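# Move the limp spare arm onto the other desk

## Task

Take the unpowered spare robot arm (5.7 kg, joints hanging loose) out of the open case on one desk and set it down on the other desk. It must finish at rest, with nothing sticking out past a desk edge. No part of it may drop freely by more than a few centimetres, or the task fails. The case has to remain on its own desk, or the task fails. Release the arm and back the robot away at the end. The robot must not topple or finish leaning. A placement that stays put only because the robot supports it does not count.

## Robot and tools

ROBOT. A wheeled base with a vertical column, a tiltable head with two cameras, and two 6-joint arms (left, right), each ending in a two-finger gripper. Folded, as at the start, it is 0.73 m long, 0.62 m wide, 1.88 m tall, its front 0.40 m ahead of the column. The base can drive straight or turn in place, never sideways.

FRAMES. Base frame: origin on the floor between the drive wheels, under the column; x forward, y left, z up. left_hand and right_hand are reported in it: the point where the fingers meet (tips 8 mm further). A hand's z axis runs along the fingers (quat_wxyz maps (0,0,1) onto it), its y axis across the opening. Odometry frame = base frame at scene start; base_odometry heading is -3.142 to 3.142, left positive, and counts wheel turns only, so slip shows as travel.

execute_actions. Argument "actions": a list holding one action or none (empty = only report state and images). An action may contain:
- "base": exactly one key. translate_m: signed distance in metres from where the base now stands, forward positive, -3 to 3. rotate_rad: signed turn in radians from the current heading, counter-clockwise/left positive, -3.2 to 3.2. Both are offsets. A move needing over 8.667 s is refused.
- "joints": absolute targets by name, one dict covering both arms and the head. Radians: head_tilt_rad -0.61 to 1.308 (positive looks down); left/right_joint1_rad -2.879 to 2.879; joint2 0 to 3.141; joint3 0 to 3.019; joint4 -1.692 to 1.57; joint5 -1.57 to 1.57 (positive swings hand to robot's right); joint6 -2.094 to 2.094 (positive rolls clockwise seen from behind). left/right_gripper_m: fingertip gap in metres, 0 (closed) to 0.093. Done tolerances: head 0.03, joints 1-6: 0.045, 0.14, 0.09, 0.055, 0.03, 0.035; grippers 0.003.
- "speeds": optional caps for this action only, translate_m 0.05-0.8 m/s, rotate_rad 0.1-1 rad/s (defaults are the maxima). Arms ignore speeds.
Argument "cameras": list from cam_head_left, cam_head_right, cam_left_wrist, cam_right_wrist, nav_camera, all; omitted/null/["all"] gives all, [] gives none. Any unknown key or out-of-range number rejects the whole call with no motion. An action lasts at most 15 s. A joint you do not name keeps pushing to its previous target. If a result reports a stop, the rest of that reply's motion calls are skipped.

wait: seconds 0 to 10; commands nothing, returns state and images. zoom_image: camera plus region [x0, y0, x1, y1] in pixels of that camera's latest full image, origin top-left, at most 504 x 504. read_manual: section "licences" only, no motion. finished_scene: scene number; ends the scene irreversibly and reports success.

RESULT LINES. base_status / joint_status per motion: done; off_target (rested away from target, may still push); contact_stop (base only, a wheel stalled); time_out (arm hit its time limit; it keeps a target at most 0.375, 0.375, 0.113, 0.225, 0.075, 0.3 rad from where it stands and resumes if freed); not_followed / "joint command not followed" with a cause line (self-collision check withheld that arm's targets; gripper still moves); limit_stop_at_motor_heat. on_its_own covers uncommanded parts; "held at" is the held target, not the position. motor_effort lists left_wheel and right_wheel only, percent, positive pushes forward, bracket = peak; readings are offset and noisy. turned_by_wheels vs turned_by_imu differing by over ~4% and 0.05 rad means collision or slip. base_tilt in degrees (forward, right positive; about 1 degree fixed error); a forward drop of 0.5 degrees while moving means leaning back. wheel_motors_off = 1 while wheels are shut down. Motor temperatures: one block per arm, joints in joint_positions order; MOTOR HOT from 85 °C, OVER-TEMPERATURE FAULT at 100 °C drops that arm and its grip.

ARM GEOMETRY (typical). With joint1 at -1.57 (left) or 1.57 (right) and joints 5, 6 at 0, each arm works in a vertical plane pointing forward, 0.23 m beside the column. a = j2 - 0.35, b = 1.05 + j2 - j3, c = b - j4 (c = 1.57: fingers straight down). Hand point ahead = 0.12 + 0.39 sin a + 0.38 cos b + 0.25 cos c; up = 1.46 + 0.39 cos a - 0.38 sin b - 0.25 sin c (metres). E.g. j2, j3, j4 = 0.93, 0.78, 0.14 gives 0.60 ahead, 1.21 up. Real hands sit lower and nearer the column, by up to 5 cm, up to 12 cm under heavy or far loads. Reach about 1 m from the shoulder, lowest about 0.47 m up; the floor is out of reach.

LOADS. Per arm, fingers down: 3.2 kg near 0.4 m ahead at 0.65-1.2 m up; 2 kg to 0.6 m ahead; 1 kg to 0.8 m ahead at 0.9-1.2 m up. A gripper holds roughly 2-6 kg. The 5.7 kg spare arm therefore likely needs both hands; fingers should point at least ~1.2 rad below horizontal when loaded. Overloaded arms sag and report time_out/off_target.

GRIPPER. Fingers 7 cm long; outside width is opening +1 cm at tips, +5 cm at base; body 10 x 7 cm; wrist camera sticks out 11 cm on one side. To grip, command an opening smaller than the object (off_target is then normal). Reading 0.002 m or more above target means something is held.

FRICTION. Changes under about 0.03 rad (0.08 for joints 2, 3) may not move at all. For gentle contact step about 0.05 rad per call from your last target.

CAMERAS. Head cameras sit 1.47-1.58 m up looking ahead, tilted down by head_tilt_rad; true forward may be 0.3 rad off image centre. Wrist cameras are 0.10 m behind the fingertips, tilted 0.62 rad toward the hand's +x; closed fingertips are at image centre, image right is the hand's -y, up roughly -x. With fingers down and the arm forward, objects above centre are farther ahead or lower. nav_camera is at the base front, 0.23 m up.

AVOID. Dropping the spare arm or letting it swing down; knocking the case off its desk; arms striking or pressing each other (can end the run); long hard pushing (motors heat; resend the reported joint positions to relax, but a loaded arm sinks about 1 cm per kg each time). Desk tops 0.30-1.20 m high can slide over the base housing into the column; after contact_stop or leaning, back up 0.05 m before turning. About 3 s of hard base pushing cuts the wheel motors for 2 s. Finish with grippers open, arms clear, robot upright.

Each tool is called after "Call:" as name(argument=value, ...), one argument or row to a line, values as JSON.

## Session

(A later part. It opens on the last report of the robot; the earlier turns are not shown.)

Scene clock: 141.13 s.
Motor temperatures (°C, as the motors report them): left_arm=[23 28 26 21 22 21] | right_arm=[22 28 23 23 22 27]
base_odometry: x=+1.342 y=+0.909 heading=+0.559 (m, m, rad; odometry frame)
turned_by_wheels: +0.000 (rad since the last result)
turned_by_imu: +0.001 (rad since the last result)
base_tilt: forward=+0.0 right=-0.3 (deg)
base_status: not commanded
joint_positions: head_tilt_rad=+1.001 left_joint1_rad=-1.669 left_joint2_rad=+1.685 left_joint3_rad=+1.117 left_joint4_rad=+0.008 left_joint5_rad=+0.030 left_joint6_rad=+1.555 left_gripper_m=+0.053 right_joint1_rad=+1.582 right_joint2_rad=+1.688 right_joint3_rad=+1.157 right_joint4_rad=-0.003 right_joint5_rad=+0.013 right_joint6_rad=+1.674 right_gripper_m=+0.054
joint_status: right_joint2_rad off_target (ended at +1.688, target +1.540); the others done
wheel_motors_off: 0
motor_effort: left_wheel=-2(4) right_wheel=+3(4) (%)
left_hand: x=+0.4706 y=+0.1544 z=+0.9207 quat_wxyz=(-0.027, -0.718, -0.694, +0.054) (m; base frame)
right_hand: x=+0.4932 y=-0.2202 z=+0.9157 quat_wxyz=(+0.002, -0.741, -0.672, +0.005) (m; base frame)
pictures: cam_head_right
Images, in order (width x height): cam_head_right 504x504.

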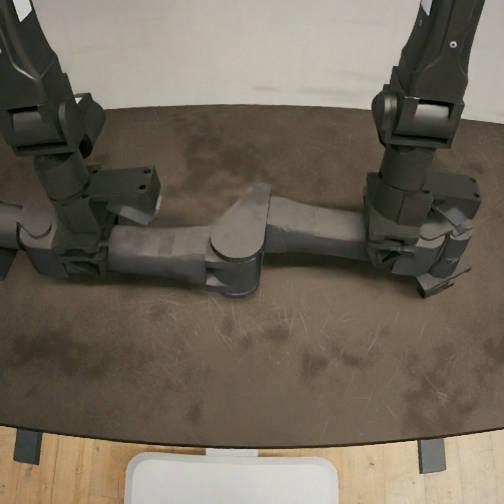

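Call:
execute_actions(
  actions=[
    {"joints":{"left_joint2_rad":1.74,"left_joint3_rad":1.2,"left_joint4_rad":0.1,"right_joint2_rad":1.7,"right_joint3_rad":1.24,"right_joint4_rad":0.05}},
  ],
  cameras=["cam_head_right","cam_head_left"],
)

Scene clock: 143.90 s.
Motor temperatures (°C, as the motors report them): left_arm=[23 28 26 21 22 21] | right_arm=[22 28 23 23 22 27]
base_odometry: x=+1.342 y=+0.909 heading=+0.559 (m, m, rad; odometry frame)
turned_by_wheels: +0.000 (rad since the last result)
turned_by_imu: +0.001 (rad since the last result)
base_tilt: forward=+0.2 right=-0.3 (deg)
base_status: not commanded
joint_positions: head_tilt_rad=+1.001 left_joint1_rad=-1.667 left_joint2_rad=+1.834 left_joint3_rad=+1.222 left_joint4_rad=+0.103 left_joint5_rad=+0.030 left_joint6_rad=+1.521 left_gripper_m=+0.053 right_joint1_rad=+1.583 right_joint2_rad=+1.755 right_joint3_rad=+1.236 right_joint4_rad=+0.026 right_joint5_rad=+0.032 right_joint6_rad=+1.637 right_gripper_m=+0.054
joint_status: all done
wheel_motors_off: 0
motor_effort: left_wheel=-2(3) right_wheel=+2(4) (%)
left_hand: x=+0.4751 y=+0.1508 z=+0.8650 quat_wxyz=(-0.044, -0.705, -0.707, +0.037) (m; base frame)
right_hand: x=+0.5127 y=-0.2224 z=+0.8905 quat_wxyz=(-0.018, -0.728, -0.685, -0.004) (m; base frame)
pictures: cam_head_left, cam_head_right
Images, in order (width x height): cam_head_left 504x504, cam_head_right 504x504.

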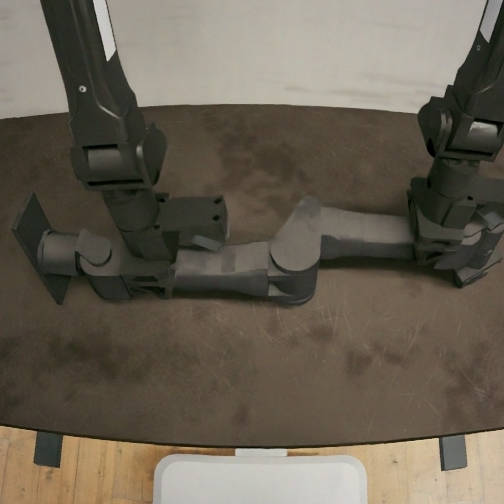

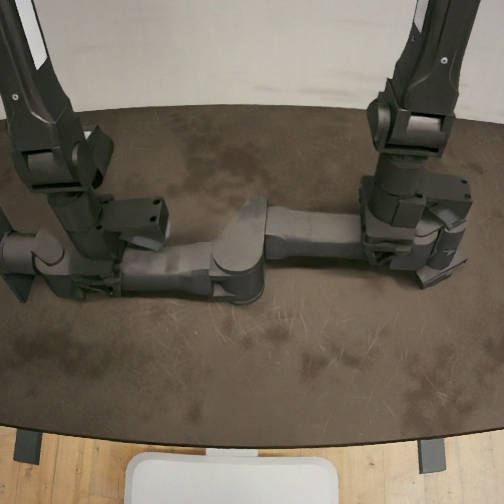

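Call:
execute_actions(
  actions=[
    {"joints":{"left_joint2_rad":1.88,"left_joint3_rad":1.26,"left_joint4_rad":0.17,"right_joint2_rad":1.85,"right_joint3_rad":1.28,"right_joint4_rad":0.12}},
  ],
  cameras=[],
)

Call:
execute_actions(
  actions=[
    {"joints":{"left_joint2_rad":2.0,"left_joint3_rad":1.3,"right_joint2_rad":2.0,"right_joint3_rad":1.34}},
  ],
  cameras=["cam_head_right","cam_head_left","cam_right_wrist","cam_left_wrist"],
)

Scene clock: 147.03 s.
Motor temperatures (°C, as the motors report them): left_arm=[23 28 25 21 22 21] | right_arm=[22 28 23 23 22 26]
base_odometry: x=+1.342 y=+0.909 heading=+0.559 (m, m, rad; odometry frame)
turned_by_wheels: +0.000 (rad since the last result)
turned_by_imu: +0.001 (rad since the last result)
base_tilt: forward=+0.1 right=-0.3 (deg)
base_status: not commanded
joint_positions: head_tilt_rad=+1.001 left_joint1_rad=-1.658 left_joint2_rad=+1.943 left_joint3_rad=+1.299 left_joint4_rad=+0.174 left_joint5_rad=+0.027 left_joint6_rad=+1.527 left_gripper_m=+0.053 right_joint1_rad=+1.592 right_joint2_rad=+1.792 right_joint3_rad=+1.243 right_joint4_rad=+0.086 right_joint5_rad=+0.030 right_joint6_rad=+1.650 right_gripper_m=+0.054
joint_status: all done
wheel_motors_off: 0
motor_effort: left_wheel=+0(5) right_wheel=+2(9) (%)
left_hand: x=+0.4744 y=+0.1552 z=+0.8243 quat_wxyz=(-0.055, -0.705, -0.707, +0.019) (m; base frame)
right_hand: x=+0.5112 y=-0.2155 z=+0.8771 quat_wxyz=(-0.025, -0.731, -0.682, -0.019) (m; base frame)
pictures: none
No camera images: the call's "cameras" was empty. Leave "cameras" out to get every camera's image.

Scene clock: 149.00 s.
Motor temperatures (°C, as the motors report them): left_arm=[23 28 25 21 22 21] | right_arm=[22 28 23 23 22 26]
base_odometry: x=+1.342 y=+0.909 heading=+0.559 (m, m, rad; odometry frame)
turned_by_wheels: +0.000 (rad since the last result)
turned_by_imu: +0.000 (rad since the last result)
base_tilt: forward=+0.1 right=-0.2 (deg)
base_status: not commanded
joint_positions: head_tilt_rad=+1.001 left_joint1_rad=-1.656 left_joint2_rad=+1.946 left_joint3_rad=+1.306 left_joint4_rad=+0.174 left_joint5_rad=+0.027 left_joint6_rad=+1.510 left_gripper_m=+0.053 right_joint1_rad=+1.593 right_joint2_rad=+1.799 right_joint3_rad=+1.264 right_joint4_rad=+0.086 right_joint5_rad=+0.025 right_joint6_rad=+1.633 right_gripper_m=+0.054
joint_status: right_joint2_rad time_out (moved +0.007 of +0.208); the others done
wheel_motors_off: 0
on_its_own: right_joint2_rad reads +1.799 and still pushes toward +2.000 since a time_out
motor_effort: left_wheel=+1(1) right_wheel=+3(3) (%)
left_hand: x=+0.4770 y=+0.1559 z=+0.8230 quat_wxyz=(-0.056, -0.699, -0.713, +0.017) (m; base frame)
right_hand: x=+0.5197 y=-0.2139 z=+0.8743 quat_wxyz=(-0.028, -0.725, -0.688, -0.025) (m; base frame)
pictures: cam_head_left, cam_head_right, cam_left_wrist, cam_right_wrist
Images, in order (width x height): cam_head_left 504x504, cam_head_right 504x504, cam_left_wrist 616x616, cam_right_wrist 616x616.

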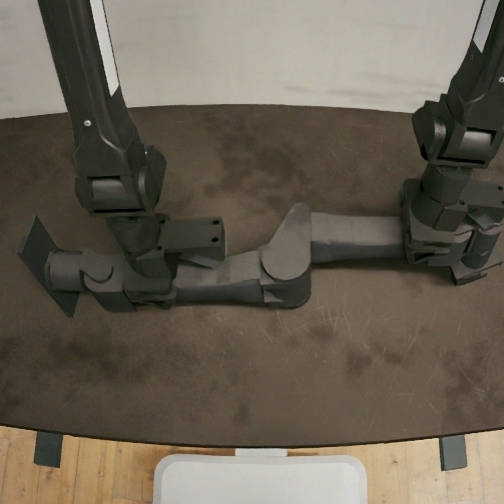

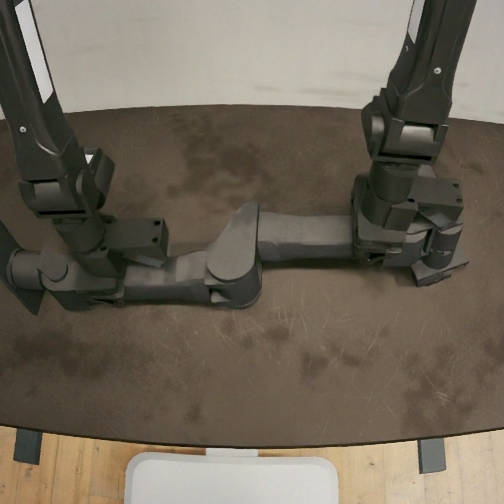

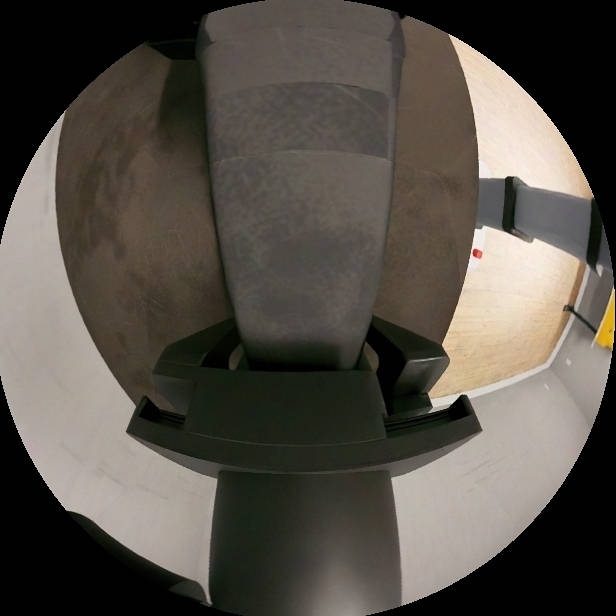

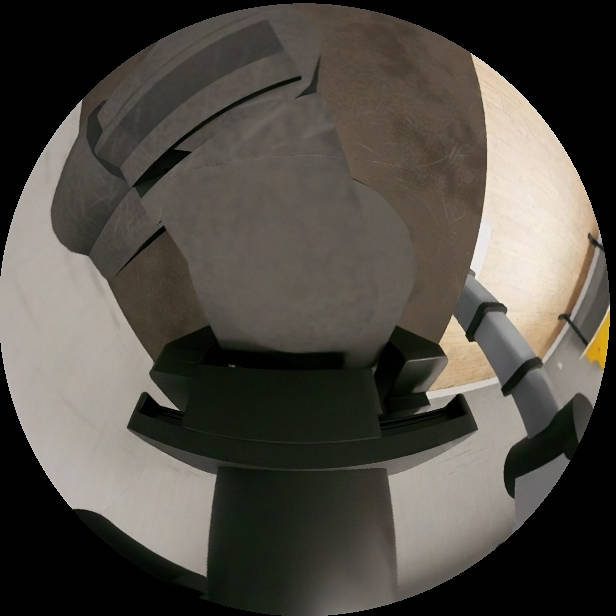

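Call:
execute_actions(
  actions=[
    {"base":{"rotate_rad":0.1},"speeds":{"rotate_rad":0.1},"joints":{"right_joint2_rad":1.9,"right_joint3_rad":1.28,"left_joint2_rad":1.9}},
  ],
  cameras=["cam_head_right","cam_right_wrist"],
)

Call:
zoom_image(
  camera="cam_head_right",
  region=[340,170,504,320],
)

Scene clock: 153.97 s.
Motor temperatures (°C, as the motors report them): left_arm=[23 27 25 21 22 21] | right_arm=[22 27 23 23 22 26]
base_odometry: x=+1.342 y=+0.909 heading=+0.658 (m, m, rad; odometry frame)
turned_by_wheels: +0.098 (rad since the last result)
turned_by_imu: +0.100 (rad since the last result)
base_tilt: forward=+0.1 right=-0.3 (deg)
base_status: done
joint_positions: head_tilt_rad=+1.001 left_joint1_rad=-1.651 left_joint2_rad=+2.000 left_joint3_rad=+1.286 left_joint4_rad=+0.159 left_joint5_rad=+0.011 left_joint6_rad=+1.560 left_gripper_m=+0.053 right_joint1_rad=+1.591 right_joint2_rad=+1.986 right_joint3_rad=+1.311 right_joint4_rad=+0.129 right_joint5_rad=+0.005 right_joint6_rad=+1.694 right_gripper_m=+0.054
joint_status: all done
wheel_motors_off: 0
motor_effort: left_wheel=+0(32) right_wheel=+1(38) (%)
left_hand: x=+0.4257 y=+0.1637 z=+0.8056 quat_wxyz=(-0.017, -0.717, -0.696, +0.040) (m; base frame)
right_hand: x=+0.4444 y=-0.2112 z=+0.8065 quat_wxyz=(+0.012, -0.746, -0.666, +0.005) (m; base frame)
pictures: cam_head_right, cam_right_wrist
Images, in order (width x height): cam_head_right 504x504, cam_right_wrist 616x616.

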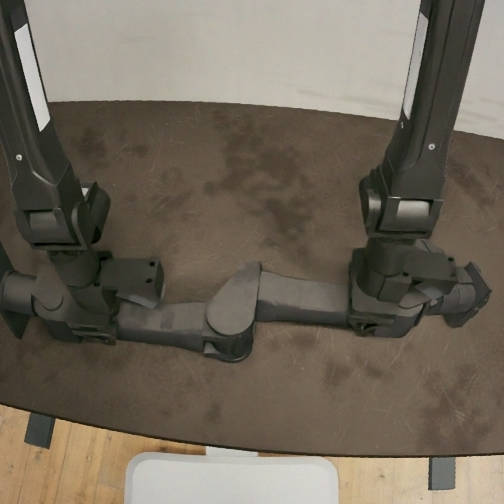

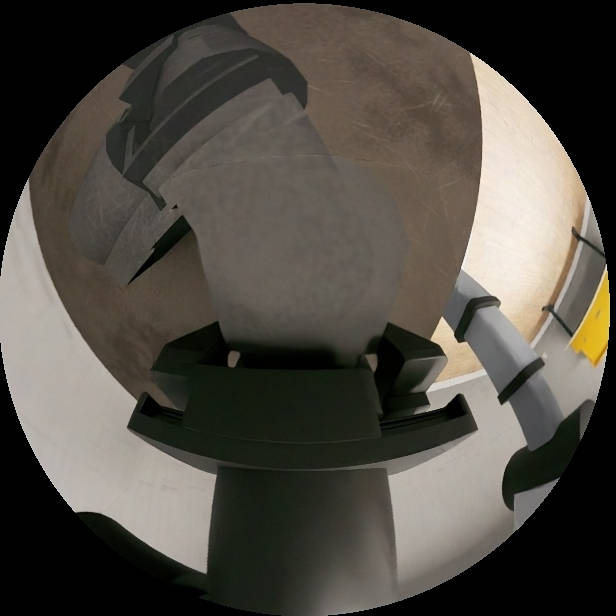

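Region (340, 170, 504, 320) of cam_head_right's 504x504 image, scaled by 3.073, with more detail than that image has; it fills the top 461 rows of this view, and the rest is white.

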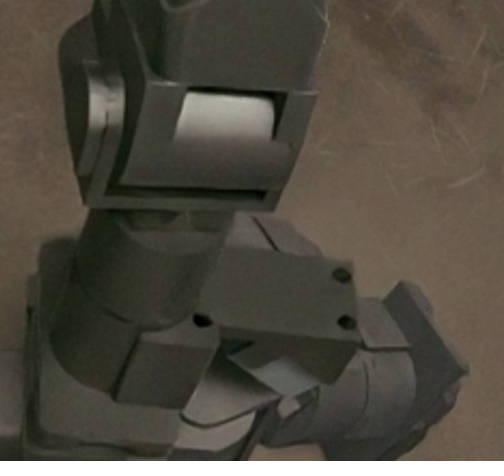

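Call:
execute_actions(
  actions=[
    {"joints":{"right_joint2_rad":2.02,"right_joint3_rad":1.33,"left_joint2_rad":2.02,"left_joint3_rad":1.3}},
  ],
  cameras=[],
)

Call:
execute_actions(
  actions=[
    {"joints":{"left_gripper_m":0.093,"right_gripper_m":0.093}},
  ],
  cameras=[],
)

Call:
execute_actions(
  actions=[
    {"joints":{"left_joint2_rad":1.6,"left_joint3_rad":1.05,"left_joint4_rad":0.0,"right_joint2_rad":1.6,"right_joint3_rad":1.05,"right_joint4_rad":0.0}},
  ],
  cameras=[],
)

Call:
execute_actions(
  actions=[
    {"base":{"translate_m":-0.6}},
  ],
  cameras=["cam_head_right","cam_head_left"],
)

Scene clock: 158.17 s.
Motor temperatures (°C, as the motors report them): left_arm=[23 28 25 21 23 21] | right_arm=[22 27 23 23 22 26]
base_odometry: x=+1.342 y=+0.909 heading=+0.658 (m, m, rad; odometry frame)
turned_by_wheels: +0.000 (rad since the last result)
turned_by_imu: +0.001 (rad since the last result)
base_tilt: forward=+0.1 right=-0.3 (deg)
base_status: not commanded
joint_positions: head_tilt_rad=+1.001 left_joint1_rad=-1.654 left_joint2_rad=+2.037 left_joint3_rad=+1.310 left_joint4_rad=+0.162 left_joint5_rad=+0.013 left_joint6_rad=+1.576 left_gripper_m=+0.053 right_joint1_rad=+1.588 right_joint2_rad=+2.074 right_joint3_rad=+1.378 right_joint4_rad=+0.137 right_joint5_rad=+0.010 right_joint6_rad=+1.700 right_gripper_m=+0.054
joint_status: all done
wheel_motors_off: 0
motor_effort: left_wheel=-1(2) right_wheel=+4(4) (%)
left_hand: x=+0.4171 y=+0.1602 z=+0.7930 quat_wxyz=(-0.015, -0.723, -0.689, +0.045) (m; base frame)
right_hand: x=+0.4297 y=-0.2139 z=+0.7741 quat_wxyz=(+0.013, -0.748, -0.663, +0.012) (m; base frame)
pictures: none
No camera images: the call's "cameras" was empty. Leave "cameras" out to get every camera's image.

Scene clock: 159.20 s.
Motor temperatures (°C, as the motors report them): left_arm=[23 28 25 21 23 21] | right_arm=[22 27 23 23 22 26]
base_odometry: x=+1.342 y=+0.909 heading=+0.658 (m, m, rad; odometry frame)
turned_by_wheels: +0.000 (rad since the last result)
turned_by_imu: +0.000 (rad since the last result)
base_tilt: forward=+0.1 right=-0.3 (deg)
base_status: not commanded
joint_positions: head_tilt_rad=+1.001 left_joint1_rad=-1.665 left_joint2_rad=+2.035 left_joint3_rad=+1.308 left_joint4_rad=+0.162 left_joint5_rad=+0.026 left_joint6_rad=+1.576 left_gripper_m=+0.093 right_joint1_rad=+1.578 right_joint2_rad=+2.028 right_joint3_rad=+1.335 right_joint4_rad=+0.130 right_joint5_rad=+0.024 right_joint6_rad=+1.579 right_gripper_m=+0.093
joint_status: all done
wheel_motors_off: 0
motor_effort: left_wheel=-3(3) right_wheel=+5(6) (%)
left_hand: x=+0.4162 y=+0.1502 z=+0.7943 quat_wxyz=(-0.023, -0.725, -0.687, +0.053) (m; base frame)
right_hand: x=+0.4321 y=-0.2243 z=+0.7915 quat_wxyz=(+0.007, -0.708, -0.705, +0.020) (m; base frame)
pictures: none
No camera images: the call's "cameras" was empty. Leave "cameras" out to get every camera's image.

Scene clock: 160.57 s.
Motor temperatures (°C, as the motors report them): left_arm=[23 27 25 21 23 21] | right_arm=[22 27 23 23 22 26]
base_odometry: x=+1.342 y=+0.909 heading=+0.658 (m, m, rad; odometry frame)
turned_by_wheels: +0.000 (rad since the last result)
turned_by_imu: +0.000 (rad since the last result)
base_tilt: forward=+0.1 right=-0.3 (deg)
base_status: not commanded
joint_positions: head_tilt_rad=+1.001 left_joint1_rad=-1.665 left_joint2_rad=+1.586 left_joint3_rad=+1.051 left_joint4_rad=+0.007 left_joint5_rad=+0.026 left_joint6_rad=+1.576 left_gripper_m=+0.093 right_joint1_rad=+1.578 right_joint2_rad=+1.588 right_joint3_rad=+1.052 right_joint4_rad=+0.005 right_joint5_rad=+0.024 right_joint6_rad=+1.578 right_gripper_m=+0.093
joint_status: all done
wheel_motors_off: 0
motor_effort: left_wheel=-2(3) right_wheel=+6(7) (%)
left_hand: x=+0.4812 y=+0.1604 z=+0.9564 quat_wxyz=(-0.037, -0.724, -0.687, +0.039) (m; base frame)
right_hand: x=+0.4816 y=-0.2252 z=+0.9528 quat_wxyz=(-0.004, -0.708, -0.706, +0.009) (m; base frame)
pictures: none
No camera images: the call's "cameras" was empty. Leave "cameras" out to get every camera's image.

Scene clock: 163.23 s.
Motor temperatures (°C, as the motors report them): left_arm=[23 27 24 21 23 21] | right_arm=[22 27 23 23 22 26]
base_odometry: x=+0.867 y=+0.542 heading=+0.657 (m, m, rad; odometry frame)
turned_by_wheels: +0.000 (rad since the last result)
turned_by_imu: +0.000 (rad since the last result)
base_tilt: forward=+0.1 right=-0.3 (deg)
base_status: done
joint_positions: head_tilt_rad=+1.002 left_joint1_rad=-1.665 left_joint2_rad=+1.586 left_joint3_rad=+1.047 left_joint4_rad=+0.007 left_joint5_rad=+0.026 left_joint6_rad=+1.576 left_gripper_m=+0.093 right_joint1_rad=+1.577 right_joint2_rad=+1.593 right_joint3_rad=+1.047 right_joint4_rad=+0.005 right_joint5_rad=+0.024 right_joint6_rad=+1.578 right_gripper_m=+0.093
joint_status: not commanded
wheel_motors_off: 0
motor_effort: left_wheel=-1(58) right_wheel=+0(55) (%)
left_hand: x=+0.4781 y=+0.1602 z=+0.9562 quat_wxyz=(-0.035, -0.724, -0.687, +0.041) (m; base frame)
right_hand: x=+0.4760 y=-0.2254 z=+0.9511 quat_wxyz=(-0.001, -0.708, -0.706, +0.013) (m; base frame)
pictures: cam_head_left, cam_head_right
Images, in order (width x height): cam_head_left 504x504, cam_head_right 504x504.

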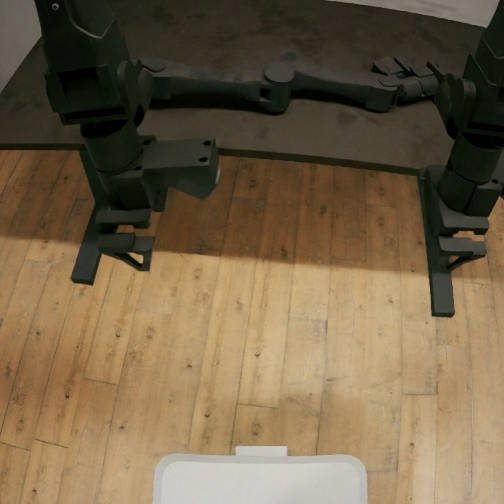

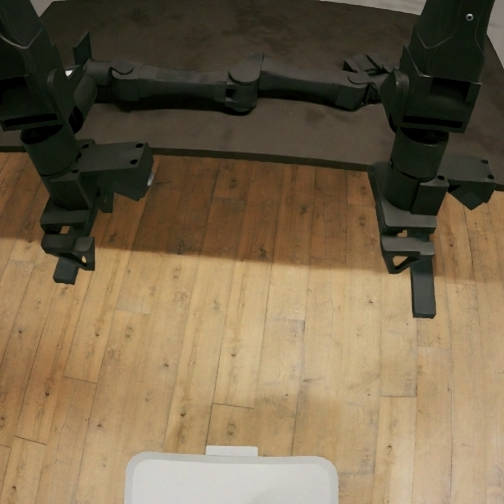

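Lies well within the desk.

Call:
finished_scene(
  scene=1,
)

The scene is finished: the task was done.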